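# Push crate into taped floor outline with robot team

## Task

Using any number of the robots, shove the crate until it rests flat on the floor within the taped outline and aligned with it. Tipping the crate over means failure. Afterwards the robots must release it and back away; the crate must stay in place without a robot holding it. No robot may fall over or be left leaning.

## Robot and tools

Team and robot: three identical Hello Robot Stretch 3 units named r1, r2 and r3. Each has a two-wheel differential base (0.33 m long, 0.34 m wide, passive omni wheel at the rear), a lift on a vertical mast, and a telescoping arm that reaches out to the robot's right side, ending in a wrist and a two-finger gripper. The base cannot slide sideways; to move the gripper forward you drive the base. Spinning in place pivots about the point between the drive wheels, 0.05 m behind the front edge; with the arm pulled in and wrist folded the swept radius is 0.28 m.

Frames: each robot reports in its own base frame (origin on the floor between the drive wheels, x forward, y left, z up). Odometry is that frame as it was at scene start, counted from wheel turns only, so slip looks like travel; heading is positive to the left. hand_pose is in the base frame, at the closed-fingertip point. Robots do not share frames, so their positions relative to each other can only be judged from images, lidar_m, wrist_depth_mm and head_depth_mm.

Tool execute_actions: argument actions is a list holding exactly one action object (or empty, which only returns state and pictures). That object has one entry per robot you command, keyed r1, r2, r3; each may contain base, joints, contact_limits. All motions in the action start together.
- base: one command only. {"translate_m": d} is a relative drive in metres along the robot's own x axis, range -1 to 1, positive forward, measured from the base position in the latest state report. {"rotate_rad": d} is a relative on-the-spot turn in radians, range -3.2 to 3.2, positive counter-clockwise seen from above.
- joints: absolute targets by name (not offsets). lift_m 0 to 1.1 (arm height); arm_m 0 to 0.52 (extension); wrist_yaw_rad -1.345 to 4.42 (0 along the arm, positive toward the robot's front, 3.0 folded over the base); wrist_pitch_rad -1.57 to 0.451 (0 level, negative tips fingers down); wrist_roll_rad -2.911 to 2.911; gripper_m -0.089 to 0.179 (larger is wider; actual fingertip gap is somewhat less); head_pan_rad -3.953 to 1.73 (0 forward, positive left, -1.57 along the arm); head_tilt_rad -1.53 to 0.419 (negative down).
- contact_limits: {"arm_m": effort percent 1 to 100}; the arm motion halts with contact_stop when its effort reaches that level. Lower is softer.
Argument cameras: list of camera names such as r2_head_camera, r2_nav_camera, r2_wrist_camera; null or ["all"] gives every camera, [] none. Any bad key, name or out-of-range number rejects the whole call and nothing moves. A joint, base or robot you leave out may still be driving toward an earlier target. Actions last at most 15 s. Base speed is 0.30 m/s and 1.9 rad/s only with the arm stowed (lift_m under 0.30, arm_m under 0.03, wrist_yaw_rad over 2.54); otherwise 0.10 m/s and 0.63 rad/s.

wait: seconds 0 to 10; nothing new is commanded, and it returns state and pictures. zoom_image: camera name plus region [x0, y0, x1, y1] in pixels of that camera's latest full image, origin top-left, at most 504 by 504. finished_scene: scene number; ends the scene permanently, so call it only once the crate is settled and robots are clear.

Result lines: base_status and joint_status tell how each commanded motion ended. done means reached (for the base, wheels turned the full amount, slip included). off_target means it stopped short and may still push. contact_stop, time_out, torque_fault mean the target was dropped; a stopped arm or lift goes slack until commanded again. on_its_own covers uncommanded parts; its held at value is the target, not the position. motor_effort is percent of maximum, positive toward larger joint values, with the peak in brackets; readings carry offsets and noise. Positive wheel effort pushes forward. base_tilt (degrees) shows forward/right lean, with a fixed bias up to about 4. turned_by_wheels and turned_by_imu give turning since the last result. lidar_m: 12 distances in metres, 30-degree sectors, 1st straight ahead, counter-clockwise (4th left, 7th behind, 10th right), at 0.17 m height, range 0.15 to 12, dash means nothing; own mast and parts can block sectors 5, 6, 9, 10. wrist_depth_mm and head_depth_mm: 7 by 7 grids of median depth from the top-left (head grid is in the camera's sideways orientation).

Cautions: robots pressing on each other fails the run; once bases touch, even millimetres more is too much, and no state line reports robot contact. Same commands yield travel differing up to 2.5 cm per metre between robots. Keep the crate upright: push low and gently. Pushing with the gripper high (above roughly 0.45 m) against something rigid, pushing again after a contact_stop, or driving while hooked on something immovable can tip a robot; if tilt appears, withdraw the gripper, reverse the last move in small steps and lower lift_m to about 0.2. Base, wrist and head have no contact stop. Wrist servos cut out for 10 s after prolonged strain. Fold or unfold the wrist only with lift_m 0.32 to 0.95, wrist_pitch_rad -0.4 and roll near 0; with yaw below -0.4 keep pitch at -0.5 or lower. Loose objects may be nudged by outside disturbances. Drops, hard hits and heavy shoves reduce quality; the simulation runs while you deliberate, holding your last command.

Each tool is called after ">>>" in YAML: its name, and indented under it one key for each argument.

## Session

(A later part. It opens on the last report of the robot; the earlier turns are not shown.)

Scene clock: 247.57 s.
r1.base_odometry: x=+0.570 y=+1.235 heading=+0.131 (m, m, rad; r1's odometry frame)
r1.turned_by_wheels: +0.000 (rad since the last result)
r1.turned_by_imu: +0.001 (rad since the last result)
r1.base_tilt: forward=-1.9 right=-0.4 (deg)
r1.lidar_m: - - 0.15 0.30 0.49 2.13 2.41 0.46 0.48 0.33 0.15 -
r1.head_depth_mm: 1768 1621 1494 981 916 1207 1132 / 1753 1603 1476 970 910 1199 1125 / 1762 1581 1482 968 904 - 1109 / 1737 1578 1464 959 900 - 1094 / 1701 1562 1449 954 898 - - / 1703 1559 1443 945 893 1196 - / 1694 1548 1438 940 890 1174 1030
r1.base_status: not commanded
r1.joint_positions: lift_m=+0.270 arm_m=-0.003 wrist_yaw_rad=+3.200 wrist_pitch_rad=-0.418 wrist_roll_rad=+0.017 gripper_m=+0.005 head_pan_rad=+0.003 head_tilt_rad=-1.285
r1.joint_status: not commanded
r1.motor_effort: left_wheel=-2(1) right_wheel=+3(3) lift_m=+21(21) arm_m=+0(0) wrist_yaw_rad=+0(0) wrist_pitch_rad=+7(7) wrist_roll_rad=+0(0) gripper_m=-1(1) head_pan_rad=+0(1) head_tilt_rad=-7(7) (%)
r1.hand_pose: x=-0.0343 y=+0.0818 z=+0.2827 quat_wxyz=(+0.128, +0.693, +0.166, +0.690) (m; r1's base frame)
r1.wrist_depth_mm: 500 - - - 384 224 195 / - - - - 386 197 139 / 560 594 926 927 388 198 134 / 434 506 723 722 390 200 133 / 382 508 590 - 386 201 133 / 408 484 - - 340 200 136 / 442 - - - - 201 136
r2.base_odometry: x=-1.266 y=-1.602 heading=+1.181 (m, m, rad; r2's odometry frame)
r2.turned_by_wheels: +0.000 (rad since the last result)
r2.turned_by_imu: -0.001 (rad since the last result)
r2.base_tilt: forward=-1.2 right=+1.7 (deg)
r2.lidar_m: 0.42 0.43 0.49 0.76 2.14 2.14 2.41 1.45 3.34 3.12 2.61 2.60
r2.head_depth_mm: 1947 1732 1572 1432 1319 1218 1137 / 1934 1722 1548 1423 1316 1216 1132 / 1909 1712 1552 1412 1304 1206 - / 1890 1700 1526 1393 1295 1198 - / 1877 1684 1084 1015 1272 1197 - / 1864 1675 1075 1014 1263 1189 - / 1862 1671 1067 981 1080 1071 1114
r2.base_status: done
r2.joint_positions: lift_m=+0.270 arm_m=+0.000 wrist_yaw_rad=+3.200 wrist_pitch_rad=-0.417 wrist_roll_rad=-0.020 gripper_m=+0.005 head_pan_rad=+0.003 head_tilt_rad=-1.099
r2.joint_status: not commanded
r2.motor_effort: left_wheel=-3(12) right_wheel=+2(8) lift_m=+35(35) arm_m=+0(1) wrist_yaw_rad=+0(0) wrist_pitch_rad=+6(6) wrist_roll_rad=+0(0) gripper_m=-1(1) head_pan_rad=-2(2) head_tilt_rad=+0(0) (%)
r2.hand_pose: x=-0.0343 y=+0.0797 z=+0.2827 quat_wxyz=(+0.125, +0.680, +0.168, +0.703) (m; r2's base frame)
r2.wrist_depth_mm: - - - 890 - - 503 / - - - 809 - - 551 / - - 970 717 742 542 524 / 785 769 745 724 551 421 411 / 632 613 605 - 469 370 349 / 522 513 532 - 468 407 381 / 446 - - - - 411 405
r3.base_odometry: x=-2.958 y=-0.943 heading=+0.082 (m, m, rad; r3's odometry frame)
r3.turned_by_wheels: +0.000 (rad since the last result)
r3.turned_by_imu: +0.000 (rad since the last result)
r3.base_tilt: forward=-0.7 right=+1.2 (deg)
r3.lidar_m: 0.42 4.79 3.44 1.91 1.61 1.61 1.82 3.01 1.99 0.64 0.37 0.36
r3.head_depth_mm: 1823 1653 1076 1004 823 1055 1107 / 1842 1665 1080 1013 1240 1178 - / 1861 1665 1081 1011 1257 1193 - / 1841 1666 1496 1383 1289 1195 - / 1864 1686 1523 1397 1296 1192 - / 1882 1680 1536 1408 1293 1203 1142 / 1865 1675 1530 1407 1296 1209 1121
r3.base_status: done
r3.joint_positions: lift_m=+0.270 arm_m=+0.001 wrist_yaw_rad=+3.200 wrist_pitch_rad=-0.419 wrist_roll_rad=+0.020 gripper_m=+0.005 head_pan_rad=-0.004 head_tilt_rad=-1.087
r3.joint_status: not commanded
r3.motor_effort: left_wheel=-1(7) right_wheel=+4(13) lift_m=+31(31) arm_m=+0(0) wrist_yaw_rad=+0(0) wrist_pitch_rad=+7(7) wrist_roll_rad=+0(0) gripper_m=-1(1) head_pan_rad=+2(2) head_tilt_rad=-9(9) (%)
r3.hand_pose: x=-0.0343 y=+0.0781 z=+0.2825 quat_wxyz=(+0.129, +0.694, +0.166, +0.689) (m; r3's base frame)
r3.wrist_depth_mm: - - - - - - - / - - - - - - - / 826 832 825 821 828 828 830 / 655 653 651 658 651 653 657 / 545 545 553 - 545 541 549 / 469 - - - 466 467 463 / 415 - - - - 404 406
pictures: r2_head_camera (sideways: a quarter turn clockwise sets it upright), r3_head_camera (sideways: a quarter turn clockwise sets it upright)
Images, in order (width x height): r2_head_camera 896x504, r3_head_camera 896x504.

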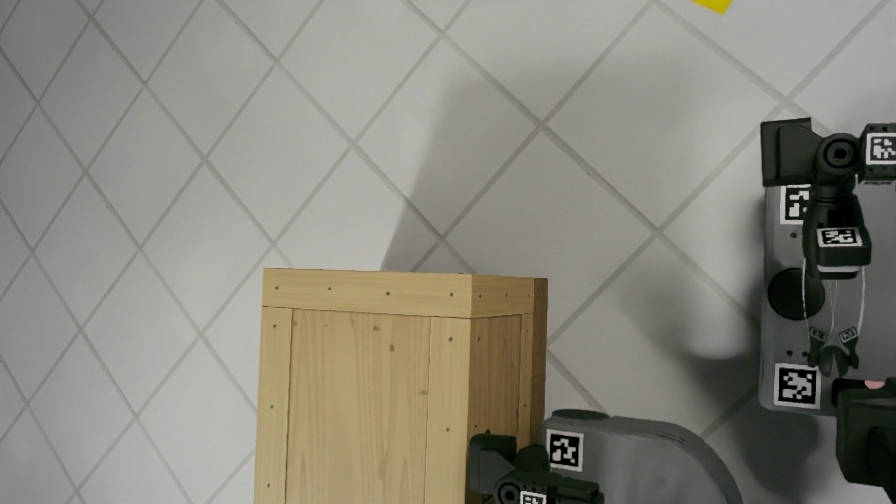

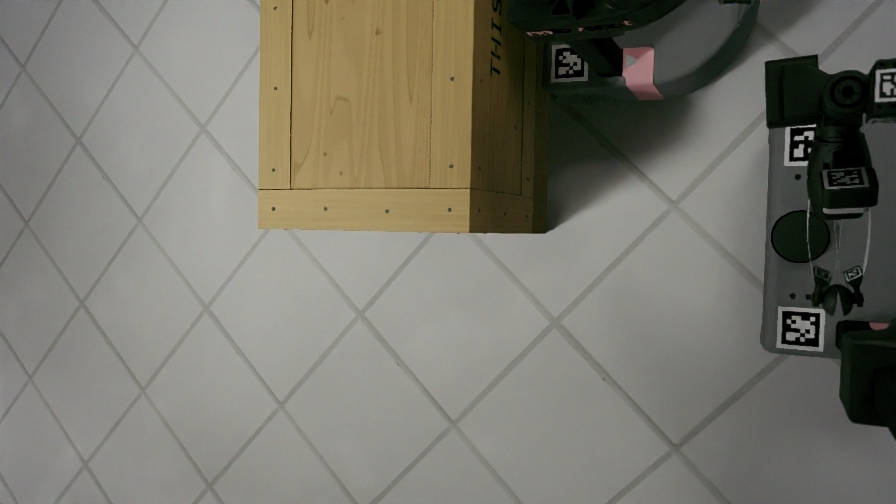

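>>> execute_actions:
  actions:
    - {"r2":{"base":{"translate_m":0.22},"joints":{"head_tilt_rad":-1.35}},"r3":{"base":{"translate_m":0.22},"joints":{"head_tilt_rad":-1.35}}}
  cameras: ["r2_head_camera","r3_head_camera"]

Scene clock: 251.43 s.
r1.base_odometry: x=+0.570 y=+1.235 heading=+0.131 (m, m, rad; r1's odometry frame)
r1.turned_by_wheels: +0.000 (rad since the last result)
r1.turned_by_imu: +0.001 (rad since the last result)
r1.base_tilt: forward=-1.9 right=-0.4 (deg)
r1.lidar_m: - - 0.15 0.30 0.38 2.13 2.41 1.96 0.30 0.33 0.15 -
r1.head_depth_mm: 1757 1602 1489 985 912 1204 685 / 1749 1598 1468 970 914 1194 968 / 1730 1593 1470 963 909 - 1103 / 1727 1579 1454 957 903 - 1096 / 1711 1564 1457 953 900 - - / 1702 1549 1434 942 897 1189 - / 1682 1547 1429 940 888 1171 942
r1.base_status: not commanded
r1.joint_positions: lift_m=+0.270 arm_m=-0.003 wrist_yaw_rad=+3.200 wrist_pitch_rad=-0.418 wrist_roll_rad=+0.017 gripper_m=+0.005 head_pan_rad=+0.003 head_tilt_rad=-1.285
r1.joint_status: not commanded
r1.motor_effort: left_wheel=-1(1) right_wheel=+3(3) lift_m=+21(21) arm_m=+0(0) wrist_yaw_rad=+0(0) wrist_pitch_rad=+7(7) wrist_roll_rad=+0(0) gripper_m=+1(1) head_pan_rad=-1(1) head_tilt_rad=-6(6) (%)
r1.hand_pose: x=-0.0343 y=+0.0818 z=+0.2827 quat_wxyz=(+0.128, +0.693, +0.166, +0.690) (m; r1's base frame)
r1.wrist_depth_mm: - - - - 378 227 195 / - - - - 389 197 139 / 898 556 558 968 388 197 134 / 689 432 433 716 391 200 134 / 541 371 373 - 385 202 134 / 499 395 - - 335 201 136 / 441 - - - - 201 137
r2.base_odometry: x=-1.182 y=-1.399 heading=+1.181 (m, m, rad; r2's odometry frame)
r2.turned_by_wheels: +0.000 (rad since the last result)
r2.turned_by_imu: -0.001 (rad since the last result)
r2.base_tilt: forward=-1.1 right=+2.0 (deg)
r2.lidar_m: 0.20 0.20 0.28 0.38 2.31 2.30 2.60 1.63 3.51 2.92 2.45 2.44
r2.head_depth_mm: 1483 1416 1360 1316 1266 1225 1183 / 1472 1414 1356 1305 1258 1215 1175 / 1458 1406 1348 1293 1263 - 1170 / 1452 1396 1335 1286 1259 - 1168 / 1447 1391 946 925 1250 - 1146 / 1440 1380 940 923 1235 - 1145 / 1440 969 935 907 1068 - 1144
r2.base_status: done
r2.joint_positions: lift_m=+0.270 arm_m=+0.000 wrist_yaw_rad=+3.200 wrist_pitch_rad=-0.417 wrist_roll_rad=-0.020 gripper_m=+0.005 head_pan_rad=+0.003 head_tilt_rad=-1.334
r2.joint_status: all done
r2.motor_effort: left_wheel=-3(11) right_wheel=+1(7) lift_m=+35(36) arm_m=-1(1) wrist_yaw_rad=+0(0) wrist_pitch_rad=+7(7) wrist_roll_rad=+0(0) gripper_m=-1(1) head_pan_rad=-2(2) head_tilt_rad=-7(26) (%)
r2.hand_pose: x=-0.0343 y=+0.0797 z=+0.2827 quat_wxyz=(+0.125, +0.680, +0.168, +0.703) (m; r2's base frame)
r2.wrist_depth_mm: - - - 890 497 283 292 / - - - 820 675 427 295 / - - 976 578 562 463 296 / 788 765 744 442 430 425 297 / 629 613 598 - 366 369 297 / 521 515 538 - 390 400 297 / 449 - - - - 400 297
r3.base_odometry: x=-2.738 y=-0.925 heading=+0.082 (m, m, rad; r3's odometry frame)
r3.turned_by_wheels: +0.000 (rad since the last result)
r3.turned_by_imu: +0.001 (rad since the last result)
r3.base_tilt: forward=-0.7 right=+1.3 (deg)
r3.lidar_m: 0.20 4.61 3.80 2.10 1.77 1.76 2.01 2.17 2.13 0.25 0.25 0.21
r3.head_depth_mm: 1408 967 931 918 1034 1179 1158 / 1417 966 934 918 1236 - 1158 / 1423 969 937 916 1248 - 1160 / 1415 1375 1319 1287 1253 - 1155 / 1434 1373 1336 1288 1258 - 1156 / 1435 1382 1338 1288 1252 - 1165 / 1439 1380 1334 1294 1258 1214 1171
r3.base_status: done
r3.joint_positions: lift_m=+0.270 arm_m=+0.001 wrist_yaw_rad=+3.200 wrist_pitch_rad=-0.419 wrist_roll_rad=+0.020 gripper_m=+0.005 head_pan_rad=-0.004 head_tilt_rad=-1.334
r3.joint_status: all done
r3.motor_effort: left_wheel=-2(7) right_wheel=+4(13) lift_m=+31(30) arm_m=+0(1) wrist_yaw_rad=-1(0) wrist_pitch_rad=+7(6) wrist_roll_rad=+0(0) gripper_m=-2(1) head_pan_rad=+3(2) head_tilt_rad=-10(36) (%)
r3.hand_pose: x=-0.0343 y=+0.0781 z=+0.2825 quat_wxyz=(+0.129, +0.694, +0.166, +0.689) (m; r3's base frame)
r3.wrist_depth_mm: - - - - - - - / - - - - - - - / 820 821 841 829 831 824 827 / 658 660 655 651 655 658 659 / 541 537 556 - 538 544 540 / 464 - - - 462 463 466 / 413 - - - - 403 405
pictures: r2_head_camera (sideways: a quarter turn clockwise sets it upright), r3_head_camera (sideways: a quarter turn clockwise sets it upright)
Images, in order (width x height): r2_head_camera 896x504, r3_head_camera 896x504.

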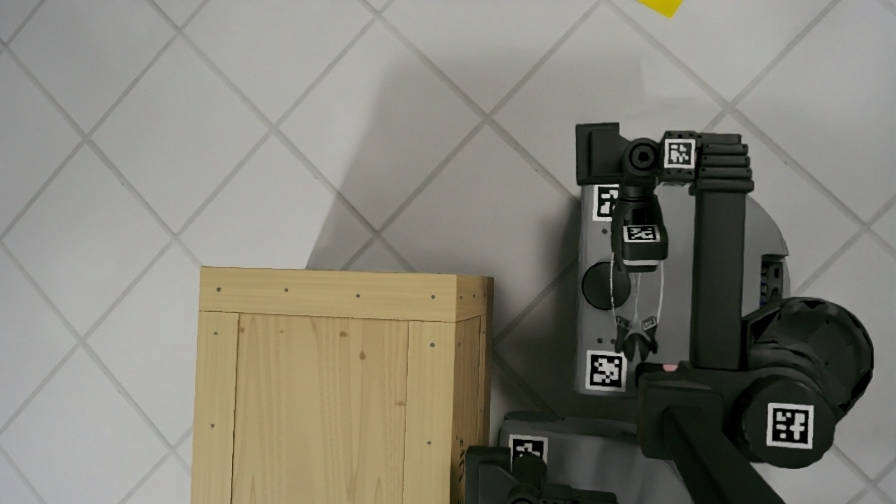

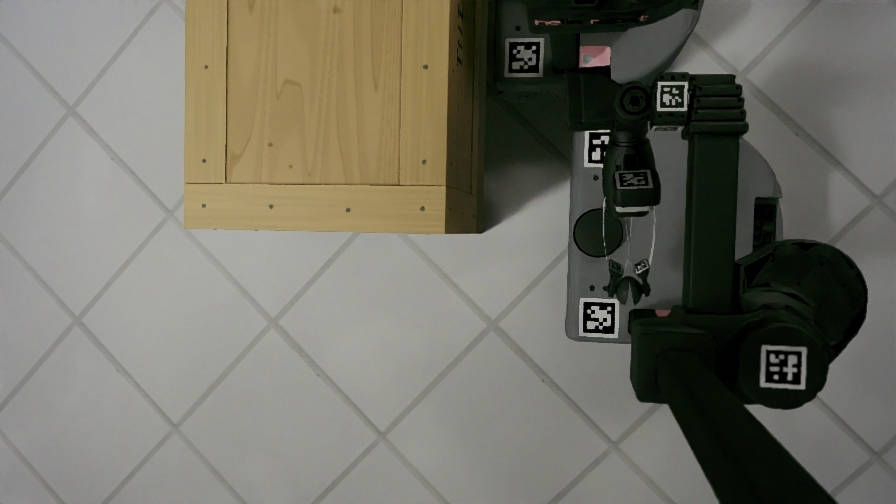

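>>> execute_actions:
  actions:
    - {"r1":{"base":{"translate_m":0.025},"joints":{"lift_m":0.65}},"r2":{"joints":{"lift_m":0.32}},"r3":{"joints":{"lift_m":0.32}}}
  cameras: []

>>> execute_actions:
  actions:
    - {"r2":{"base":{"translate_m":0.14}},"r3":{"base":{"translate_m":0.14}}}
  cameras: []

>>> execute_actions:
  actions:
    - {"r1":{"base":{"translate_m":0.1}},"r2":{"base":{"translate_m":0.1}},"r3":{"base":{"translate_m":0.1}}}
  cameras: ["r2_head_camera","r3_head_camera"]

Scene clock: 261.03 s.
r1.base_odometry: x=+0.595 y=+1.239 heading=+0.131 (m, m, rad; r1's odometry frame)
r1.turned_by_wheels: +0.000 (rad since the last result)
r1.turned_by_imu: +0.002 (rad since the last result)
r1.base_tilt: forward=-2.0 right=-0.3 (deg)
r1.lidar_m: - - 0.15 0.21 0.40 2.15 2.43 1.98 0.31 0.23 0.15 -
r1.head_depth_mm: 1768 1610 1490 983 907 - - / 1747 1606 1479 969 902 - 994 / 1741 1597 1463 968 898 1220 1113 / 1723 1584 1450 958 893 - - / 1707 1567 1459 950 888 - - / 1698 1564 1438 946 887 1180 1106 / 1697 1551 1435 942 880 1171 -
r1.base_status: done
r1.joint_positions: lift_m=+0.650 arm_m=-0.003 wrist_yaw_rad=+3.200 wrist_pitch_rad=-0.418 wrist_roll_rad=+0.017 gripper_m=+0.005 head_pan_rad=+0.003 head_tilt_rad=-1.285
r1.joint_status: all done
r1.motor_effort: left_wheel=-1(6) right_wheel=+3(11) lift_m=+24(29) arm_m=+0(0) wrist_yaw_rad=+0(1) wrist_pitch_rad=+7(7) wrist_roll_rad=+0(0) gripper_m=+0(1) head_pan_rad=+0(1) head_tilt_rad=-5(6) (%)
r1.hand_pose: x=-0.0343 y=+0.0818 z=+0.6626 quat_wxyz=(+0.128, +0.693, +0.166, +0.690) (m; r1's base frame)
r1.wrist_depth_mm: - - - - - - - / - - - - - - - / - 547 570 - - - - / - 453 - - - - - / - 368 404 - 598 613 - / 983 970 410 - 503 513 520 / 836 707 661 848 451 449 449
r2.base_odometry: x=-1.182 y=-1.399 heading=+1.181 (m, m, rad; r2's odometry frame)
r2.turned_by_wheels: +0.000 (rad since the last result)
r2.turned_by_imu: -0.001 (rad since the last result)
r2.base_tilt: forward=-1.2 right=+1.8 (deg)
r2.lidar_m: 0.20 0.21 0.28 0.42 2.31 2.30 2.60 1.63 3.49 2.92 2.44 2.44
r2.head_depth_mm: 1469 1422 1362 1313 1263 1221 1182 / 1478 1410 1353 1306 1264 1215 1174 / 1458 1399 1347 1299 1267 - 1169 / 1456 1399 1333 1287 1254 - 1167 / 1451 1392 949 925 1253 - 1149 / 1437 1381 941 922 1235 - - / 1434 973 937 919 1079 - 1135
r2.base_status: not commanded
r2.joint_positions: lift_m=+0.319 arm_m=+0.000 wrist_yaw_rad=+3.200 wrist_pitch_rad=-0.417 wrist_roll_rad=-0.020 gripper_m=+0.005 head_pan_rad=+0.003 head_tilt_rad=-1.334
r2.joint_status: all done
r2.motor_effort: left_wheel=-3(3) right_wheel=+1(2) lift_m=+51(55) arm_m=-1(1) wrist_yaw_rad=+0(0) wrist_pitch_rad=+6(7) wrist_roll_rad=+0(0) gripper_m=+0(0) head_pan_rad=-2(1) head_tilt_rad=-7(7) (%)
r2.hand_pose: x=-0.0343 y=+0.0797 z=+0.3321 quat_wxyz=(+0.125, +0.680, +0.168, +0.703) (m; r2's base frame)
r2.wrist_depth_mm: - - - 886 776 521 426 / - - - 950 763 463 297 / - - - 725 632 463 293 / 879 860 831 528 512 468 297 / 702 687 664 - 420 405 299 / 581 582 575 - 399 393 298 / 499 503 - - - 431 298
r3.base_odometry: x=-2.738 y=-0.925 heading=+0.082 (m, m, rad; r3's odometry frame)
r3.turned_by_wheels: +0.000 (rad since the last result)
r3.turned_by_imu: +0.000 (rad since the last result)
r3.base_tilt: forward=-0.7 right=+1.3 (deg)
r3.lidar_m: 0.20 4.63 3.80 2.09 1.77 1.76 2.00 2.16 2.13 0.26 0.26 0.21
r3.head_depth_mm: 1404 965 932 914 1066 1182 1154 / 1414 965 935 915 1240 - 1165 / 1422 971 936 922 1251 - 1168 / 1418 1369 1313 1282 1257 - 1158 / 1431 1369 1333 1288 1257 - - / 1437 1386 1331 1287 1253 - 1160 / 1443 1387 1339 1288 1253 1222 1174
r3.base_status: not commanded
r3.joint_positions: lift_m=+0.320 arm_m=+0.001 wrist_yaw_rad=+3.200 wrist_pitch_rad=-0.419 wrist_roll_rad=+0.020 gripper_m=+0.005 head_pan_rad=-0.004 head_tilt_rad=-1.334
r3.joint_status: all done
r3.motor_effort: left_wheel=-1(2) right_wheel=+4(4) lift_m=+36(39) arm_m=+0(0) wrist_yaw_rad=+0(0) wrist_pitch_rad=+7(7) wrist_roll_rad=+0(0) gripper_m=-1(1) head_pan_rad=+2(2) head_tilt_rad=-9(10) (%)
r3.hand_pose: x=-0.0343 y=+0.0781 z=+0.3322 quat_wxyz=(+0.129, +0.694, +0.166, +0.689) (m; r3's base frame)
r3.wrist_depth_mm: - - - - - - - / - - - - - - - / 933 938 924 925 929 934 929 / 739 738 743 746 725 733 728 / 607 609 604 - 603 608 606 / 526 519 551 - 523 521 523 / 456 - - - - 455 454
pictures: none
No camera images: the call's "cameras" was empty. Leave "cameras" out to get every camera's image.

Scene clock: 263.67 s.
r1.base_odometry: x=+0.595 y=+1.239 heading=+0.131 (m, m, rad; r1's odometry frame)
r1.turned_by_wheels: +0.000 (rad since the last result)
r1.turned_by_imu: +0.001 (rad since the last result)
r1.base_tilt: forward=-2.0 right=-0.3 (deg)
r1.lidar_m: - - 0.15 0.21 2.16 2.15 2.43 1.98 0.26 0.23 0.15 -
r1.head_depth_mm: 1758 1617 1490 979 906 - - / 1735 1605 1482 967 901 - 1013 / 1741 1594 1469 963 901 1223 1124 / 1719 1587 1457 961 893 - - / 1717 1584 1449 952 884 - - / 1704 1557 1444 945 883 1165 1106 / 1695 1552 1431 941 879 760 -
r1.base_status: not commanded
r1.joint_positions: lift_m=+0.650 arm_m=-0.003 wrist_yaw_rad=+3.200 wrist_pitch_rad=-0.418 wrist_roll_rad=+0.017 gripper_m=+0.005 head_pan_rad=+0.003 head_tilt_rad=-1.285
r1.joint_status: not commanded
r1.motor_effort: left_wheel=-1(2) right_wheel=+3(3) lift_m=+24(23) arm_m=+0(0) wrist_yaw_rad=+0(1) wrist_pitch_rad=+7(7) wrist_roll_rad=+0(0) gripper_m=-1(0) head_pan_rad=-1(0) head_tilt_rad=-6(6) (%)
r1.hand_pose: x=-0.0343 y=+0.0818 z=+0.6626 quat_wxyz=(+0.128, +0.693, +0.166, +0.690) (m; r1's base frame)
r1.wrist_depth_mm: - - - - - - - / - - - - - - - / - - 551 - - - - / - - - - - - - / - - - - 601 605 - / 953 959 931 - 512 507 515 / 851 835 697 649 457 439 449
r2.base_odometry: x=-1.129 y=-1.269 heading=+1.181 (m, m, rad; r2's odometry frame)
r2.turned_by_wheels: +0.000 (rad since the last result)
r2.turned_by_imu: -0.001 (rad since the last result)
r2.base_tilt: forward=-1.3 right=+1.8 (deg)
r2.lidar_m: 2.62 - 0.15 0.22 2.41 2.40 2.71 1.75 3.60 2.80 2.34 2.34
r2.head_depth_mm: 1481 1417 1364 1314 1264 1223 1180 / 1468 1410 1357 1303 1261 1215 1175 / 1458 1397 1350 1300 1265 - 1167 / 1460 1389 1346 1293 1256 - 1164 / 1452 1388 946 910 887 - 1148 / 1441 1384 938 907 889 - - / 1435 1375 932 908 1059 - 1138
r2.base_status: done
r2.joint_positions: lift_m=+0.319 arm_m=+0.000 wrist_yaw_rad=+3.200 wrist_pitch_rad=-0.417 wrist_roll_rad=-0.020 gripper_m=+0.005 head_pan_rad=+0.003 head_tilt_rad=-1.334
r2.joint_status: not commanded
r2.motor_effort: left_wheel=-3(6) right_wheel=+1(5) lift_m=+51(51) arm_m=-1(1) wrist_yaw_rad=+0(0) wrist_pitch_rad=+6(6) wrist_roll_rad=+0(0) gripper_m=-1(0) head_pan_rad=-2(1) head_tilt_rad=-7(8) (%)
r2.hand_pose: x=-0.0343 y=+0.0797 z=+0.3321 quat_wxyz=(+0.125, +0.680, +0.168, +0.703) (m; r2's base frame)
r2.wrist_depth_mm: - - - 581 575 462 429 / - - - 697 409 268 260 / - - - 616 421 199 184 / 903 854 768 520 430 178 142 / 700 684 456 - 363 180 121 / 593 577 535 - 314 184 114 / 498 502 - - - 185 114
r3.base_odometry: x=-2.599 y=-0.913 heading=+0.082 (m, m, rad; r3's odometry frame)
r3.turned_by_wheels: +0.000 (rad since the last result)
r3.turned_by_imu: +0.000 (rad since the last result)
r3.base_tilt: forward=-0.7 right=+1.3 (deg)
r3.lidar_m: 4.39 4.53 4.03 2.18 1.87 1.87 2.12 2.23 0.25 0.25 0.15 -
r3.head_depth_mm: 1406 1363 931 901 1056 1032 1154 / 1414 1363 938 904 883 - 1159 / 1422 1366 938 906 891 - 1164 / 1427 1376 1318 1273 1252 - 1162 / 1432 1389 1328 1283 1253 - - / 1428 1387 1341 1288 1250 - 1167 / 1438 1387 1335 1289 1256 1221 1169
r3.base_status: done
r3.joint_positions: lift_m=+0.320 arm_m=+0.001 wrist_yaw_rad=+3.200 wrist_pitch_rad=-0.419 wrist_roll_rad=+0.020 gripper_m=+0.005 head_pan_rad=-0.004 head_tilt_rad=-1.334
r3.joint_status: not commanded
r3.motor_effort: left_wheel=-2(3) right_wheel=+4(10) lift_m=+36(35) arm_m=+0(1) wrist_yaw_rad=+0(1) wrist_pitch_rad=+7(7) wrist_roll_rad=+0(0) gripper_m=-1(2) head_pan_rad=+2(2) head_tilt_rad=-10(10) (%)
r3.hand_pose: x=-0.0343 y=+0.0781 z=+0.3322 quat_wxyz=(+0.129, +0.694, +0.166, +0.689) (m; r3's base frame)
r3.wrist_depth_mm: - - - - - - - / - - - - - - - / 932 960 925 926 910 917 919 / 729 728 731 742 745 733 728 / 608 610 617 - 611 614 612 / 520 530 549 - 522 519 519 / 456 - - - - 453 457
pictures: none
No camera images: the call's "cameras" was empty. Leave "cameras" out to get every camera's image.

Scene clock: 267.43 s.
r1.base_odometry: x=+0.694 y=+1.252 heading=+0.131 (m, m, rad; r1's odometry frame)
r1.turned_by_wheels: +0.000 (rad since the last result)
r1.turned_by_imu: +0.000 (rad since the last result)
r1.base_tilt: forward=-1.9 right=-0.5 (deg)
r1.lidar_m: - - 0.15 0.21 2.16 2.15 2.44 1.99 0.26 0.21 0.15 -
r1.head_depth_mm: 1766 1607 1480 985 910 - - / 1741 1607 1477 962 902 - 1008 / 1724 1592 1471 961 899 1205 1125 / 1722 1579 1460 954 887 - - / 1690 1564 1445 948 891 - - / 1689 1560 1432 945 886 1187 1109 / 1695 1539 1426 940 878 1024 -
r1.base_status: translate_m off_target (by the wheels' count: +0.0997 of +0.1000)
r1.joint_positions: lift_m=+0.650 arm_m=-0.003 wrist_yaw_rad=+3.200 wrist_pitch_rad=-0.418 wrist_roll_rad=+0.017 gripper_m=+0.005 head_pan_rad=+0.002 head_tilt_rad=-1.289
r1.joint_status: not commanded
r1.on_its_own: left_wheel is at rest, and its effort (+24) is outside its rest range (-18 to +18); right_wheel is at rest, and its effort (+41) is outside its rest range (-18 to +18)
r1.motor_effort: left_wheel=+24(69) right_wheel=+41(80) lift_m=+21(24) arm_m=+1(0) wrist_yaw_rad=+0(3) wrist_pitch_rad=+7(9) wrist_roll_rad=+0(0) gripper_m=-1(1) head_pan_rad=-1(0) head_tilt_rad=-5(7) (%)
r1.hand_pose: x=-0.0344 y=+0.0818 z=+0.6627 quat_wxyz=(+0.128, +0.693, +0.166, +0.690) (m; r1's base frame)
r1.wrist_depth_mm: - - - - - - - / - - - 613 - - - / - - - 616 - - - / - - - - - - - / - - - - 602 609 - / 961 934 936 - 512 511 508 / 834 816 690 679 459 454 455
r2.base_odometry: x=-1.091 y=-1.177 heading=+1.182 (m, m, rad; r2's odometry frame)
r2.turned_by_wheels: +0.001 (rad since the last result)
r2.turned_by_imu: +0.021 (rad since the last result)
r2.base_tilt: forward=-1.2 right=+1.9 (deg)
r2.lidar_m: 2.64 - 0.15 0.21 2.42 2.42 2.74 1.77 3.61 2.74 2.33 2.32
r2.head_depth_mm: 1472 1414 1363 1312 1267 1222 1183 / 1464 1408 1353 1301 1262 1217 1175 / 1459 1397 1356 1299 1265 - 1169 / 1452 1392 1331 1285 1259 - 1161 / 1447 1386 940 913 891 - 1153 / 1437 1380 939 910 887 - - / 1424 1378 934 904 1057 - 1152
r2.base_status: translate_m off_target (by the wheels' count: +0.0997 of +0.1000)
r2.joint_positions: lift_m=+0.320 arm_m=+0.000 wrist_yaw_rad=+3.199 wrist_pitch_rad=-0.417 wrist_roll_rad=-0.020 gripper_m=+0.005 head_pan_rad=+0.002 head_tilt_rad=-1.340
r2.joint_status: not commanded
r2.on_its_own: left_wheel is at rest, and its effort (+77) is outside its rest range (-18 to +18); right_wheel is at rest, and its effort (+21) is outside its rest range (-18 to +18)
r2.motor_effort: left_wheel=+77(100) right_wheel=+21(45) lift_m=+44(51) arm_m=-1(1) wrist_yaw_rad=+0(1) wrist_pitch_rad=+6(7) wrist_roll_rad=+0(0) gripper_m=-2(1) head_pan_rad=-1(1) head_tilt_rad=-4(7) (%)
r2.hand_pose: x=-0.0342 y=+0.0797 z=+0.3324 quat_wxyz=(+0.125, +0.680, +0.168, +0.703) (m; r2's base frame)
r2.wrist_depth_mm: - - - 593 578 467 431 / - - - 701 423 270 261 / - - - 644 427 198 184 / 884 856 772 531 428 163 143 / 693 686 456 - 349 163 118 / 576 574 532 - 295 163 105 / 498 504 - - - 162 101
r3.base_odometry: x=-2.499 y=-0.905 heading=+0.082 (m, m, rad; r3's odometry frame)
r3.turned_by_wheels: +0.000 (rad since the last result)
r3.turned_by_imu: -0.384 (rad since the last result)
r3.base_tilt: forward=-0.7 right=+1.2 (deg)
r3.lidar_m: - 4.20 4.50 3.25 2.07 1.88 1.90 2.32 2.24 0.26 0.15 -
r3.head_depth_mm: 1406 1360 933 904 1075 1187 1156 / 1412 1357 937 901 1166 - 1165 / 1408 1368 938 904 1063 - 1169 / 1420 1369 939 906 891 - 1158 / 1428 1376 1311 1282 1261 - - / 1433 1376 1334 1295 1246 - 1164 / 1428 1384 1334 1291 1248 1225 1173
r3.base_status: translate_m off_target (by the wheels' count: +0.0998 of +0.1000)
r3.joint_positions: lift_m=+0.320 arm_m=+0.001 wrist_yaw_rad=+3.200 wrist_pitch_rad=-0.419 wrist_roll_rad=+0.020 gripper_m=+0.005 head_pan_rad=-0.004 head_tilt_rad=-1.338
r3.joint_status: not commanded
r3.on_its_own: left_wheel is at rest, and its effort (+26) is outside its rest range (-18 to +18); right_wheel is at rest, and its effort (+29) is outside its rest range (-18 to +18)
r3.motor_effort: left_wheel=+26(53) right_wheel=+29(86) lift_m=+32(37) arm_m=-1(0) wrist_yaw_rad=+0(0) wrist_pitch_rad=+6(7) wrist_roll_rad=+0(0) gripper_m=-2(2) head_pan_rad=+2(3) head_tilt_rad=-7(11) (%)
r3.hand_pose: x=-0.0343 y=+0.0782 z=+0.3324 quat_wxyz=(+0.129, +0.694, +0.166, +0.689) (m; r3's base frame)
r3.wrist_depth_mm: - - - - - - - / - - - - - - - / 927 914 924 939 922 921 919 / 735 738 734 739 737 738 737 / 608 615 615 - 609 610 611 / 519 521 555 - 522 525 522 / 454 - - - - 452 97
pictures: r2_head_camera (sideways: a quarter turn clockwise sets it upright), r3_head_camera (sideways: a quarter turn clockwise sets it upright)
Images, in order (width x height): r2_head_camera 896x504, r3_head_camera 896x504.

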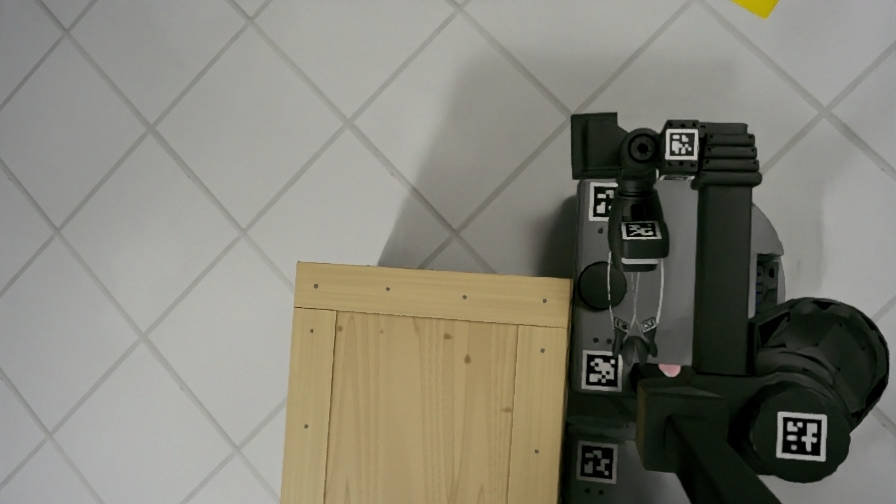

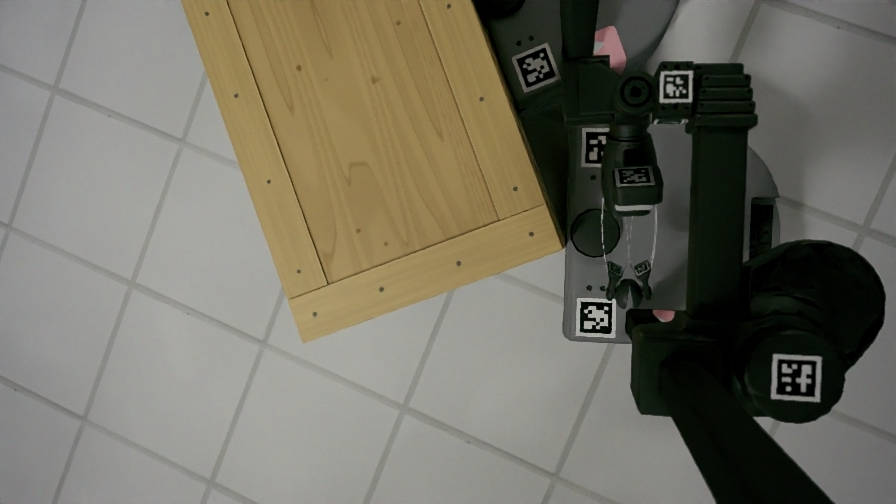

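>>> execute_actions:
  actions:
    - {"r1":{"base":{"translate_m":-0.02},"joints":{"lift_m":0.28}},"r2":{"base":{"translate_m":-0.02},"joints":{"lift_m":0.28}},"r3":{"base":{"translate_m":-0.25},"joints":{"lift_m":0.28}}}
  cameras: []

>>> execute_actions:
  actions:
    - {"r1":{"base":{"translate_m":-0.48}},"r2":{"base":{"translate_m":-0.98}},"r3":{"base":{"translate_m":-0.75},"joints":{"head_tilt_rad":-0.8,"head_pan_rad":-0.2}}}
  cameras: []

>>> execute_actions:
  actions:
    - {"r1":{"base":{"rotate_rad":-2.927},"joints":{"head_pan_rad":-3.14,"head_tilt_rad":-1.1}},"r2":{"base":{"rotate_rad":-3.066},"joints":{"head_pan_rad":-3.14,"head_tilt_rad":-1.1}}}
  cameras: []

>>> execute_actions:
  actions:
    - {"r1":{"base":{"translate_m":-0.25}},"r2":{"base":{"translate_m":-0.4}}}
  cameras: ["r1_head_camera","r2_head_camera","r3_head_camera"]

Scene clock: 287.00 s.
r1.base_odometry: x=+0.674 y=+1.249 heading=+0.131 (m, m, rad; r1's odometry frame)
r1.turned_by_wheels: +0.000 (rad since the last result)
r1.turned_by_imu: +0.002 (rad since the last result)
r1.base_tilt: forward=-1.9 right=-0.5 (deg)
r1.lidar_m: - - 0.15 0.29 0.66 2.14 2.43 1.98 0.26 0.25 0.15 -
r1.head_depth_mm: 1749 1602 1486 979 906 1045 627 / 1747 1606 1478 969 907 1044 1097 / 1742 1585 1481 963 901 - 1110 / 1708 1570 1460 957 902 - 1093 / 1708 1560 1449 951 896 - - / 1697 1554 1440 943 891 1191 - / 1678 1549 1429 935 890 1171 -
r1.base_status: done
r1.joint_positions: lift_m=+0.280 arm_m=-0.003 wrist_yaw_rad=+3.200 wrist_pitch_rad=-0.418 wrist_roll_rad=+0.017 gripper_m=+0.005 head_pan_rad=+0.002 head_tilt_rad=-1.289
r1.joint_status: all done
r1.motor_effort: left_wheel=+1(19) right_wheel=+0(33) lift_m=+19(20) arm_m=+1(1) wrist_yaw_rad=+0(0) wrist_pitch_rad=+7(7) wrist_roll_rad=+0(0) gripper_m=+0(1) head_pan_rad=+0(0) head_tilt_rad=-4(5) (%)
r1.hand_pose: x=-0.0344 y=+0.0818 z=+0.2929 quat_wxyz=(+0.128, +0.693, +0.166, +0.690) (m; r1's base frame)
r1.wrist_depth_mm: - 445 - - 362 248 257 / - - - - 371 185 150 / 917 584 563 927 370 183 124 / 709 482 520 737 366 184 124 / 594 527 559 - 367 188 124 / 512 516 533 - 318 188 124 / 452 - - - 285 188 126
r2.base_odometry: x=-1.099 y=-1.196 heading=+1.182 (m, m, rad; r2's odometry frame)
r2.turned_by_wheels: +0.000 (rad since the last result)
r2.turned_by_imu: -0.002 (rad since the last result)
r2.base_tilt: forward=-1.2 right=+1.8 (deg)
r2.lidar_m: 2.66 - 0.15 0.29 2.41 2.40 2.74 1.75 3.59 2.77 2.34 2.34
r2.head_depth_mm: 1477 1408 1359 1312 1263 1223 1184 / 1461 1404 1353 1309 1266 1213 1173 / 1457 1396 1350 1297 1263 - 1169 / 1448 1392 1327 1286 1261 - 1167 / 1444 1383 943 909 892 - 1152 / 1428 1382 939 909 1163 - 1148 / 1425 1366 936 905 880 - 1146
r2.base_status: done
r2.joint_positions: lift_m=+0.281 arm_m=+0.000 wrist_yaw_rad=+3.199 wrist_pitch_rad=-0.417 wrist_roll_rad=-0.020 gripper_m=+0.005 head_pan_rad=+0.002 head_tilt_rad=-1.340
r2.joint_status: all done
r2.motor_effort: left_wheel=+0(62) right_wheel=+0(20) lift_m=+13(38) arm_m=-1(1) wrist_yaw_rad=+1(0) wrist_pitch_rad=+6(6) wrist_roll_rad=+0(0) gripper_m=-1(0) head_pan_rad=-1(1) head_tilt_rad=-4(4) (%)
r2.hand_pose: x=-0.0342 y=+0.0797 z=+0.2936 quat_wxyz=(+0.125, +0.680, +0.168, +0.703) (m; r2's base frame)
r2.wrist_depth_mm: - - - 281 437 255 238 / - - - 554 544 207 144 / - - 935 590 535 206 128 / 814 793 499 461 440 210 128 / 646 631 414 - 372 210 127 / 535 526 506 - 363 208 127 / 457 - - - - 209 128
r3.base_odometry: x=-2.749 y=-0.926 heading=+0.082 (m, m, rad; r3's odometry frame)
r3.turned_by_wheels: +0.000 (rad since the last result)
r3.turned_by_imu: -0.001 (rad since the last result)
r3.base_tilt: forward=-0.7 right=+1.2 (deg)
r3.lidar_m: 0.30 3.83 4.60 2.85 1.82 1.65 1.66 2.03 2.17 2.20 0.37 0.36
r3.head_depth_mm: 996 964 984 1103 1224 1192 1161 / 1000 968 949 1259 1243 - 1161 / 1421 966 940 1273 1256 - 1163 / 1419 969 948 1269 1252 - 1159 / 1413 1344 1329 1283 1250 - 1159 / 1435 1374 1328 1296 1249 - 1175 / 1434 1388 1336 1294 1254 1225 1175
r3.base_status: done
r3.joint_positions: lift_m=+0.280 arm_m=+0.001 wrist_yaw_rad=+3.200 wrist_pitch_rad=-0.419 wrist_roll_rad=+0.020 gripper_m=+0.005 head_pan_rad=-0.004 head_tilt_rad=-1.338
r3.joint_status: all done
r3.motor_effort: left_wheel=+1(22) right_wheel=+1(25) lift_m=+24(28) arm_m=+0(0) wrist_yaw_rad=+0(0) wrist_pitch_rad=+6(6) wrist_roll_rad=+0(0) gripper_m=-1(1) head_pan_rad=+2(2) head_tilt_rad=-8(7) (%)
r3.hand_pose: x=-0.0343 y=+0.0782 z=+0.2928 quat_wxyz=(+0.129, +0.694, +0.166, +0.689) (m; r3's base frame)
r3.wrist_depth_mm: - - - - - - - / - - - - - - - / 844 853 848 842 856 855 855 / 672 663 662 675 673 672 672 / 561 562 552 - 561 556 558 / 477 490 - - 477 478 474 / 427 - - - - 418 417
pictures: none
No camera images: the call's "cameras" was empty. Leave "cameras" out to get every camera's image.

Scene clock: 291.97 s.
r1.base_odometry: x=+0.198 y=+1.186 heading=+0.131 (m, m, rad; r1's odometry frame)
r1.turned_by_wheels: +0.000 (rad since the last result)
r1.turned_by_imu: +0.000 (rad since the last result)
r1.base_tilt: forward=-2.0 right=-0.4 (deg)
r1.lidar_m: 0.55 0.58 3.91 2.13 1.79 1.79 2.01 0.61 1.61 3.57 2.98 0.57
r1.head_depth_mm: 1759 1580 1438 1381 1291 1203 1134 / 1750 1127 1068 1365 1280 1204 1131 / 1723 1120 1064 1356 1279 - 1110 / 1712 1111 1059 1354 1264 - 1099 / 1714 1101 1051 1324 1263 - - / 1693 1096 1053 1320 1245 1188 - / 1668 1086 1043 1320 1246 1171 -
r1.base_status: done
r1.joint_positions: lift_m=+0.280 arm_m=-0.003 wrist_yaw_rad=+3.200 wrist_pitch_rad=-0.418 wrist_roll_rad=+0.017 gripper_m=+0.005 head_pan_rad=+0.002 head_tilt_rad=-1.289
r1.joint_status: not commanded
r1.motor_effort: left_wheel=+0(5) right_wheel=+0(6) lift_m=+19(19) arm_m=+0(1) wrist_yaw_rad=+0(0) wrist_pitch_rad=+7(7) wrist_roll_rad=+0(0) gripper_m=-2(1) head_pan_rad=-1(0) head_tilt_rad=-4(5) (%)
r1.hand_pose: x=-0.0344 y=+0.0818 z=+0.2929 quat_wxyz=(+0.128, +0.693, +0.166, +0.690) (m; r1's base frame)
r1.wrist_depth_mm: - - - - - - - / - 811 - - - - - / 837 759 878 940 929 987 981 / 739 717 747 728 756 754 742 / 604 600 595 - 599 609 617 / 509 520 521 - 507 514 506 / 450 - - - 458 451 445
r2.base_odometry: x=-1.470 y=-2.102 heading=+1.182 (m, m, rad; r2's odometry frame)
r2.turned_by_wheels: +0.000 (rad since the last result)
r2.turned_by_imu: -0.001 (rad since the last result)
r2.base_tilt: forward=-1.3 right=+1.8 (deg)
r2.lidar_m: 1.04 0.61 0.67 1.16 1.69 1.69 1.93 1.00 0.97 3.35 3.03 3.04
r2.head_depth_mm: 1478 1413 1353 1308 1259 1225 1178 / 1466 1404 1354 1303 1259 1214 1180 / 1455 1404 1348 1295 1266 - 1174 / 1427 1391 1339 1293 1261 - 1162 / 1397 1385 1335 1288 1258 - 1156 / 1400 1375 1320 1280 1242 - 1153 / 1398 898 1150 1201 1233 - 1149
r2.base_status: done
r2.joint_positions: lift_m=+0.281 arm_m=+0.000 wrist_yaw_rad=+3.199 wrist_pitch_rad=-0.417 wrist_roll_rad=-0.020 gripper_m=+0.005 head_pan_rad=+0.002 head_tilt_rad=-1.340
r2.joint_status: not commanded
r2.motor_effort: left_wheel=+0(12) right_wheel=+0(5) lift_m=+13(13) arm_m=-1(1) wrist_yaw_rad=+0(1) wrist_pitch_rad=+6(6) wrist_roll_rad=+0(0) gripper_m=-1(0) head_pan_rad=-1(1) head_tilt_rad=-4(5) (%)
r2.hand_pose: x=-0.0342 y=+0.0797 z=+0.2936 quat_wxyz=(+0.125, +0.680, +0.168, +0.703) (m; r2's base frame)
r2.wrist_depth_mm: - - - - - - - / - - - - - - - / - - - 966 950 879 547 / 807 784 766 741 723 559 435 / 637 628 613 - 595 540 404 / 534 528 536 - 511 485 436 / 461 - - - - 423 417
r3.base_odometry: x=-3.496 y=-0.987 heading=+0.082 (m, m, rad; r3's odometry frame)
r3.turned_by_wheels: +0.000 (rad since the last result)
r3.turned_by_imu: -0.003 (rad since the last result)
r3.base_tilt: forward=-0.7 right=+1.2 (deg)
r3.lidar_m: 1.05 4.72 4.85 1.65 1.05 0.95 0.95 1.16 2.27 1.05 1.05 0.71
r3.head_depth_mm: 3136 2409 1846 1680 1249 1239 1151 / 3181 1746 1608 1693 1449 1279 1151 / 3168 2453 1508 1653 1456 1285 1150 / 3214 2474 1474 1605 1469 1285 1149 / 3212 2451 1439 1562 1462 1288 1152 / 3216 2494 1643 1701 1478 1288 1153 / 3203 2486 2018 1720 1470 1295 1160
r3.base_status: done
r3.joint_positions: lift_m=+0.280 arm_m=+0.001 wrist_yaw_rad=+3.200 wrist_pitch_rad=-0.419 wrist_roll_rad=+0.020 gripper_m=+0.005 head_pan_rad=-0.193 head_tilt_rad=-0.803
r3.joint_status: all done
r3.motor_effort: left_wheel=+1(7) right_wheel=+0(8) lift_m=+24(24) arm_m=+0(0) wrist_yaw_rad=+0(0) wrist_pitch_rad=+7(7) wrist_roll_rad=+0(0) gripper_m=-1(1) head_pan_rad=-5(26) head_tilt_rad=+1(38) (%)
r3.hand_pose: x=-0.0343 y=+0.0782 z=+0.2928 quat_wxyz=(+0.129, +0.694, +0.166, +0.689) (m; r3's base frame)
r3.wrist_depth_mm: 742 922 - - - - - / 767 963 - - - - - / 768 857 845 862 840 851 842 / 674 670 672 666 675 665 665 / 556 558 552 - 555 562 559 / 476 489 - - 475 481 479 / 425 - - - - 415 418
pictures: none
No camera images: the call's "cameras" was empty. Leave "cameras" out to get every camera's image.

Scene clock: 295.20 s.
r1.base_odometry: x=+0.198 y=+1.186 heading=-2.796 (m, m, rad; r1's odometry frame)
r1.turned_by_wheels: -2.927 (rad since the last result)
r1.turned_by_imu: -2.936 (rad since the last result)
r1.base_tilt: forward=-1.9 right=-0.5 (deg)
r1.lidar_m: 2.33 0.62 3.68 3.19 0.66 0.56 0.55 0.63 2.76 0.85 0.85 1.82
r1.head_depth_mm: 2376 2002 1213 1073 1295 - 1110 / 2345 1990 1209 1078 1300 1241 1103 / 2298 1949 1196 1098 1327 - 1074 / 2282 1925 1184 1101 1349 - 1062 / 2248 1914 1181 1152 1320 - 1051 / 2238 1912 1228 1231 1296 1223 - / 2239 1884 1637 1456 1303 1183 1082
r1.base_status: done
r1.joint_positions: lift_m=+0.280 arm_m=-0.003 wrist_yaw_rad=+3.200 wrist_pitch_rad=-0.418 wrist_roll_rad=+0.017 gripper_m=+0.005 head_pan_rad=-3.134 head_tilt_rad=-1.100
r1.joint_status: all done
r1.motor_effort: left_wheel=+2(9) right_wheel=-3(10) lift_m=+19(19) arm_m=+0(0) wrist_yaw_rad=+0(0) wrist_pitch_rad=+7(7) wrist_roll_rad=+0(0) gripper_m=-1(0) head_pan_rad=-2(33) head_tilt_rad=+0(14) (%)
r1.hand_pose: x=-0.0344 y=+0.0818 z=+0.2929 quat_wxyz=(+0.128, +0.693, +0.166, +0.690) (m; r1's base frame)
r1.wrist_depth_mm: - - - - - - - / 553 - - - - - - / 554 943 911 939 926 936 993 / 566 729 731 730 743 732 508 / 564 600 601 - 600 582 438 / 508 512 539 - 510 517 427 / 458 - - - 459 450 432
r2.base_odometry: x=-1.470 y=-2.102 heading=-1.884 (m, m, rad; r2's odometry frame)
r2.turned_by_wheels: -3.066 (rad since the last result)
r2.turned_by_imu: -3.107 (rad since the last result)
r2.base_tilt: forward=-1.2 right=+1.9 (deg)
r2.lidar_m: 2.02 0.97 0.97 3.43 3.03 3.04 1.05 0.61 3.09 1.15 1.69 1.69
r2.head_depth_mm: 1924 1719 1565 1428 1315 - 1135 / 1907 1714 1559 1422 1307 1238 1133 / 1876 1687 1554 1413 1333 - 1110 / 1339 1363 1540 1408 1329 - 1098 / 1326 1388 1525 1405 1307 - 1102 / 1320 1384 1506 1292 1281 - 1093 / 1290 851 1120 1225 1276 1193 1089
r2.base_status: done
r2.joint_positions: lift_m=+0.281 arm_m=+0.000 wrist_yaw_rad=+3.199 wrist_pitch_rad=-0.417 wrist_roll_rad=-0.020 gripper_m=+0.005 head_pan_rad=-3.134 head_tilt_rad=-1.100
r2.joint_status: all done
r2.motor_effort: left_wheel=+2(16) right_wheel=-2(5) lift_m=+13(13) arm_m=-1(1) wrist_yaw_rad=+1(0) wrist_pitch_rad=+6(6) wrist_roll_rad=+0(0) gripper_m=-1(1) head_pan_rad=-3(42) head_tilt_rad=+0(19) (%)
r2.hand_pose: x=-0.0342 y=+0.0796 z=+0.2936 quat_wxyz=(+0.125, +0.680, +0.168, +0.703) (m; r2's base frame)
r2.wrist_depth_mm: - - - - - - - / - - - - - - - / - - - 975 951 903 839 / 804 797 763 743 732 712 688 / 647 638 617 - 588 580 565 / 532 527 536 - 506 489 480 / 460 - - - - 421 418
r3.base_odometry: x=-3.496 y=-0.987 heading=+0.082 (m, m, rad; r3's odometry frame)
r3.turned_by_wheels: +0.000 (rad since the last result)
r3.turned_by_imu: +0.000 (rad since the last result)
r3.base_tilt: forward=-0.7 right=+1.2 (deg)
r3.lidar_m: 1.05 4.72 4.85 1.65 1.05 0.95 0.95 1.16 2.27 2.06 1.16 0.85
r3.head_depth_mm: 3158 2449 1603 1049 1263 1286 1148 / 3153 1755 1600 1699 1352 1287 1148 / 3148 2448 1512 1655 1457 1284 1151 / 3197 2472 1475 1593 1458 1289 1155 / 3186 2444 1442 1570 1465 1293 1155 / 3257 2493 1653 1692 1465 1292 1152 / 3251 2517 2005 1720 1474 1296 1152
r3.base_status: not commanded
r3.joint_positions: lift_m=+0.280 arm_m=+0.001 wrist_yaw_rad=+3.200 wrist_pitch_rad=-0.419 wrist_roll_rad=+0.020 gripper_m=+0.005 head_pan_rad=-0.193 head_tilt_rad=-0.803
r3.joint_status: not commanded
r3.motor_effort: left_wheel=+1(1) right_wheel=+0(0) lift_m=+24(23) arm_m=+0(0) wrist_yaw_rad=+0(0) wrist_pitch_rad=+7(6) wrist_roll_rad=+0(0) gripper_m=-1(2) head_pan_rad=-5(5) head_tilt_rad=+0(1) (%)
r3.hand_pose: x=-0.0343 y=+0.0782 z=+0.2928 quat_wxyz=(+0.129, +0.694, +0.166, +0.689) (m; r3's base frame)
r3.wrist_depth_mm: 743 931 - - - - - / 772 967 - - - - - / 762 849 848 847 845 857 841 / 667 665 680 666 677 672 671 / 554 555 557 - 558 559 557 / 474 490 - - 476 475 475 / 426 - - - - 413 417
pictures: none
No camera images: the call's "cameras" was empty. Leave "cameras" out to get every camera's image.

Scene clock: 298.20 s.
r1.base_odometry: x=+0.433 y=+1.271 heading=-2.796 (m, m, rad; r1's odometry frame)
r1.turned_by_wheels: +0.000 (rad since the last result)
r1.turned_by_imu: +0.000 (rad since the last result)
r1.base_tilt: forward=-1.8 right=-0.4 (deg)
r1.lidar_m: 2.52 0.52 0.60 3.03 0.37 0.31 0.31 0.35 3.00 2.06 0.95 1.96
r1.head_depth_mm: 2353 1993 1717 1071 956 - 1105 / 2325 1976 1706 1064 961 1158 1108 / 2301 1961 1695 1056 956 - 1073 / 2317 1948 1680 1048 967 - 1054 / 2280 1913 1665 1037 975 - 1046 / 2267 1925 1665 1042 1081 1224 - / 2235 1903 1637 1456 1287 1179 1083
r1.base_status: done
r1.joint_positions: lift_m=+0.280 arm_m=-0.003 wrist_yaw_rad=+3.200 wrist_pitch_rad=-0.418 wrist_roll_rad=+0.017 gripper_m=+0.005 head_pan_rad=-3.134 head_tilt_rad=-1.099
r1.joint_status: not commanded
r1.motor_effort: left_wheel=+2(5) right_wheel=-2(10) lift_m=+19(19) arm_m=+0(1) wrist_yaw_rad=+1(1) wrist_pitch_rad=+7(7) wrist_roll_rad=+0(0) gripper_m=+0(1) head_pan_rad=-2(2) head_tilt_rad=+0(0) (%)
r1.hand_pose: x=-0.0344 y=+0.0818 z=+0.2929 quat_wxyz=(+0.128, +0.693, +0.166, +0.690) (m; r1's base frame)
r1.wrist_depth_mm: 294 388 - - - - - / 292 398 - - - - - / 302 394 521 978 940 591 554 / 306 413 556 732 713 465 460 / 314 427 573 - 577 403 373 / 318 414 524 - 509 426 367 / 318 - - - 459 437 417
r2.base_odometry: x=-1.347 y=-1.722 heading=-1.884 (m, m, rad; r2's odometry frame)
r2.turned_by_wheels: +0.000 (rad since the last result)
r2.turned_by_imu: +0.000 (rad since the last result)
r2.base_tilt: forward=-1.1 right=+2.0 (deg)
r2.lidar_m: 2.33 1.28 3.23 3.11 2.78 2.79 0.65 0.51 0.51 1.15 1.96 1.96
r2.head_depth_mm: 1944 1735 1564 1427 1314 - 1131 / 1910 1716 1564 1429 1311 1238 1127 / 1897 1680 1524 1413 1334 - 1112 / 1892 1198 1119 1369 1325 - 1102 / 1868 1193 1120 1368 1304 - 1097 / 1847 1181 1122 1362 1269 - 1087 / 1842 1173 888 1090 1235 1192 1092
r2.base_status: done
r2.joint_positions: lift_m=+0.281 arm_m=+0.000 wrist_yaw_rad=+3.199 wrist_pitch_rad=-0.417 wrist_roll_rad=-0.020 gripper_m=+0.005 head_pan_rad=-3.134 head_tilt_rad=-1.099
r2.joint_status: not commanded
r2.motor_effort: left_wheel=+3(9) right_wheel=-1(8) lift_m=+13(13) arm_m=-1(1) wrist_yaw_rad=+1(1) wrist_pitch_rad=+6(7) wrist_roll_rad=+0(0) gripper_m=-1(0) head_pan_rad=-3(3) head_tilt_rad=+0(0) (%)
r2.hand_pose: x=-0.0342 y=+0.0796 z=+0.2936 quat_wxyz=(+0.125, +0.680, +0.168, +0.703) (m; r2's base frame)
r2.wrist_depth_mm: - - - - - - - / - - - - - - - / - - - 961 941 905 883 / 822 791 777 747 722 701 698 / 642 630 612 - 592 581 564 / 535 528 536 - 509 490 478 / 451 - - - - 422 418
r3.base_odometry: x=-3.496 y=-0.987 heading=+0.082 (m, m, rad; r3's odometry frame)
r3.turned_by_wheels: +0.000 (rad since the last result)
r3.turned_by_imu: +0.000 (rad since the last result)
r3.base_tilt: forward=-0.7 right=+1.2 (deg)
r3.lidar_m: 1.05 4.69 4.83 1.64 1.05 0.95 0.95 1.16 2.27 2.06 1.17 0.95
r3.head_depth_mm: 2918 2238 1843 1679 1444 1280 1144 / 3159 1758 1258 1415 1437 1292 1145 / 3201 2464 1442 1457 1424 1289 1153 / 3169 2490 1473 1590 1456 1299 1154 / 3224 2480 1436 1575 1478 1293 1157 / 3221 2445 1644 1703 1460 1294 1159 / 3171 2492 2020 1697 1471 1287 1160
r3.base_status: not commanded
r3.joint_positions: lift_m=+0.280 arm_m=+0.001 wrist_yaw_rad=+3.200 wrist_pitch_rad=-0.419 wrist_roll_rad=+0.020 gripper_m=+0.005 head_pan_rad=-0.193 head_tilt_rad=-0.803
r3.joint_status: not commanded
r3.motor_effort: left_wheel=+1(1) right_wheel=+0(0) lift_m=+24(23) arm_m=+0(0) wrist_yaw_rad=+0(0) wrist_pitch_rad=+6(7) wrist_roll_rad=+0(0) gripper_m=-1(1) head_pan_rad=-5(5) head_tilt_rad=+1(2) (%)
r3.hand_pose: x=-0.0343 y=+0.0782 z=+0.2928 quat_wxyz=(+0.129, +0.694, +0.166, +0.689) (m; r3's base frame)
r3.wrist_depth_mm: 745 926 - - - - - / 765 945 - - - - - / 754 841 854 839 862 853 832 / 669 675 671 679 669 672 671 / 562 550 558 - 558 558 558 / 475 490 - - 476 479 472 / 430 - - - - 418 416
pictures: r1_head_camera (sideways: a quarter turn clockwise sets it upright), r2_head_camera (sideways: a quarter turn clockwise sets it upright), r3_head_camera (sideways: a quarter turn clockwise sets it upright)
Images, in order (width x height): r1_head_camera 896x504, r2_head_camera 896x504, r3_head_camera 896x504.

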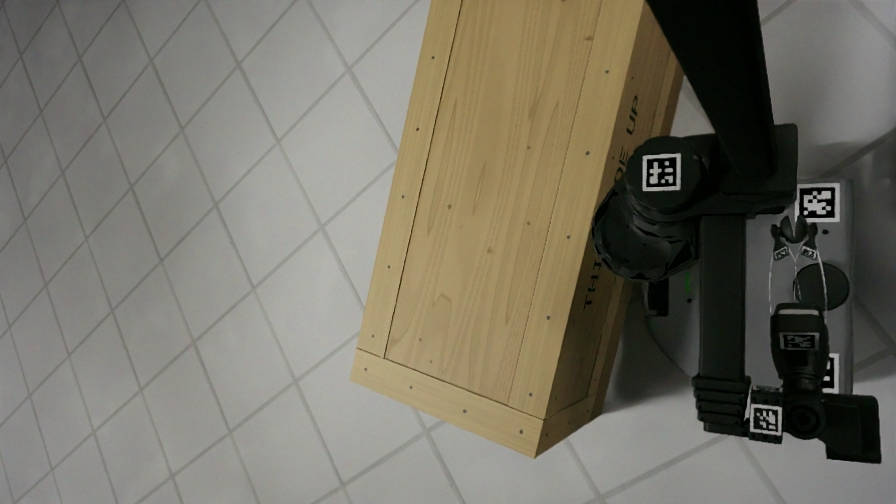

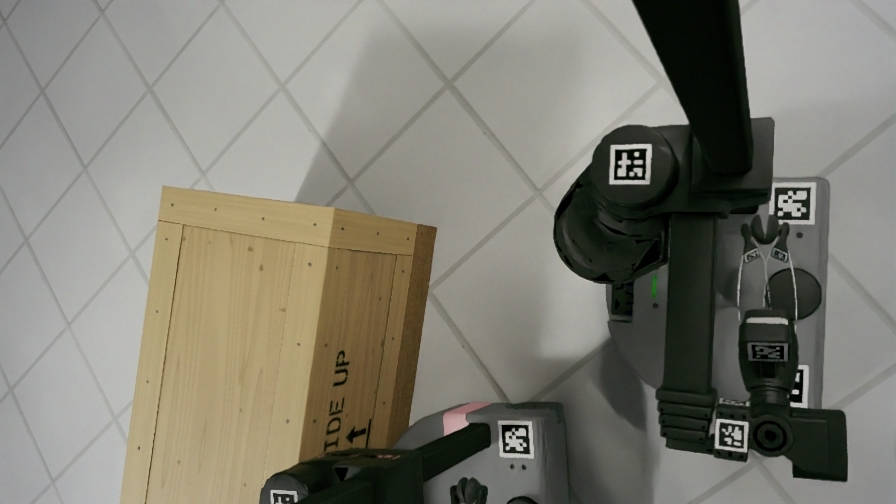

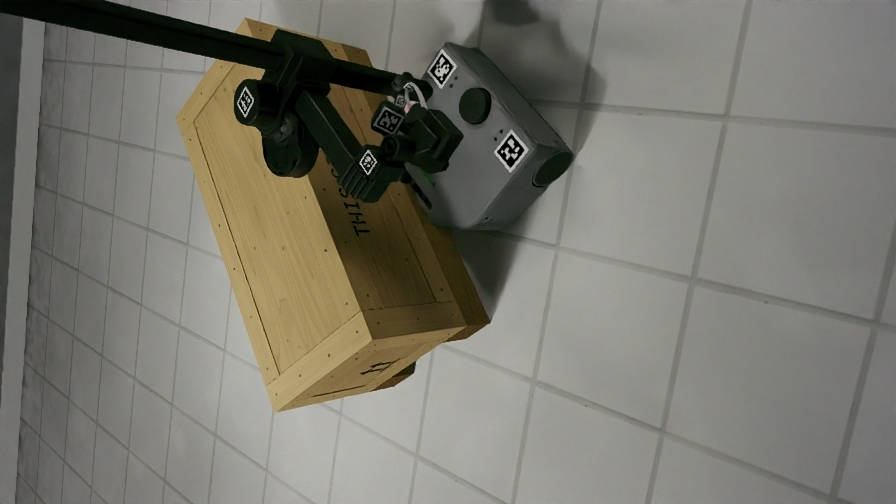

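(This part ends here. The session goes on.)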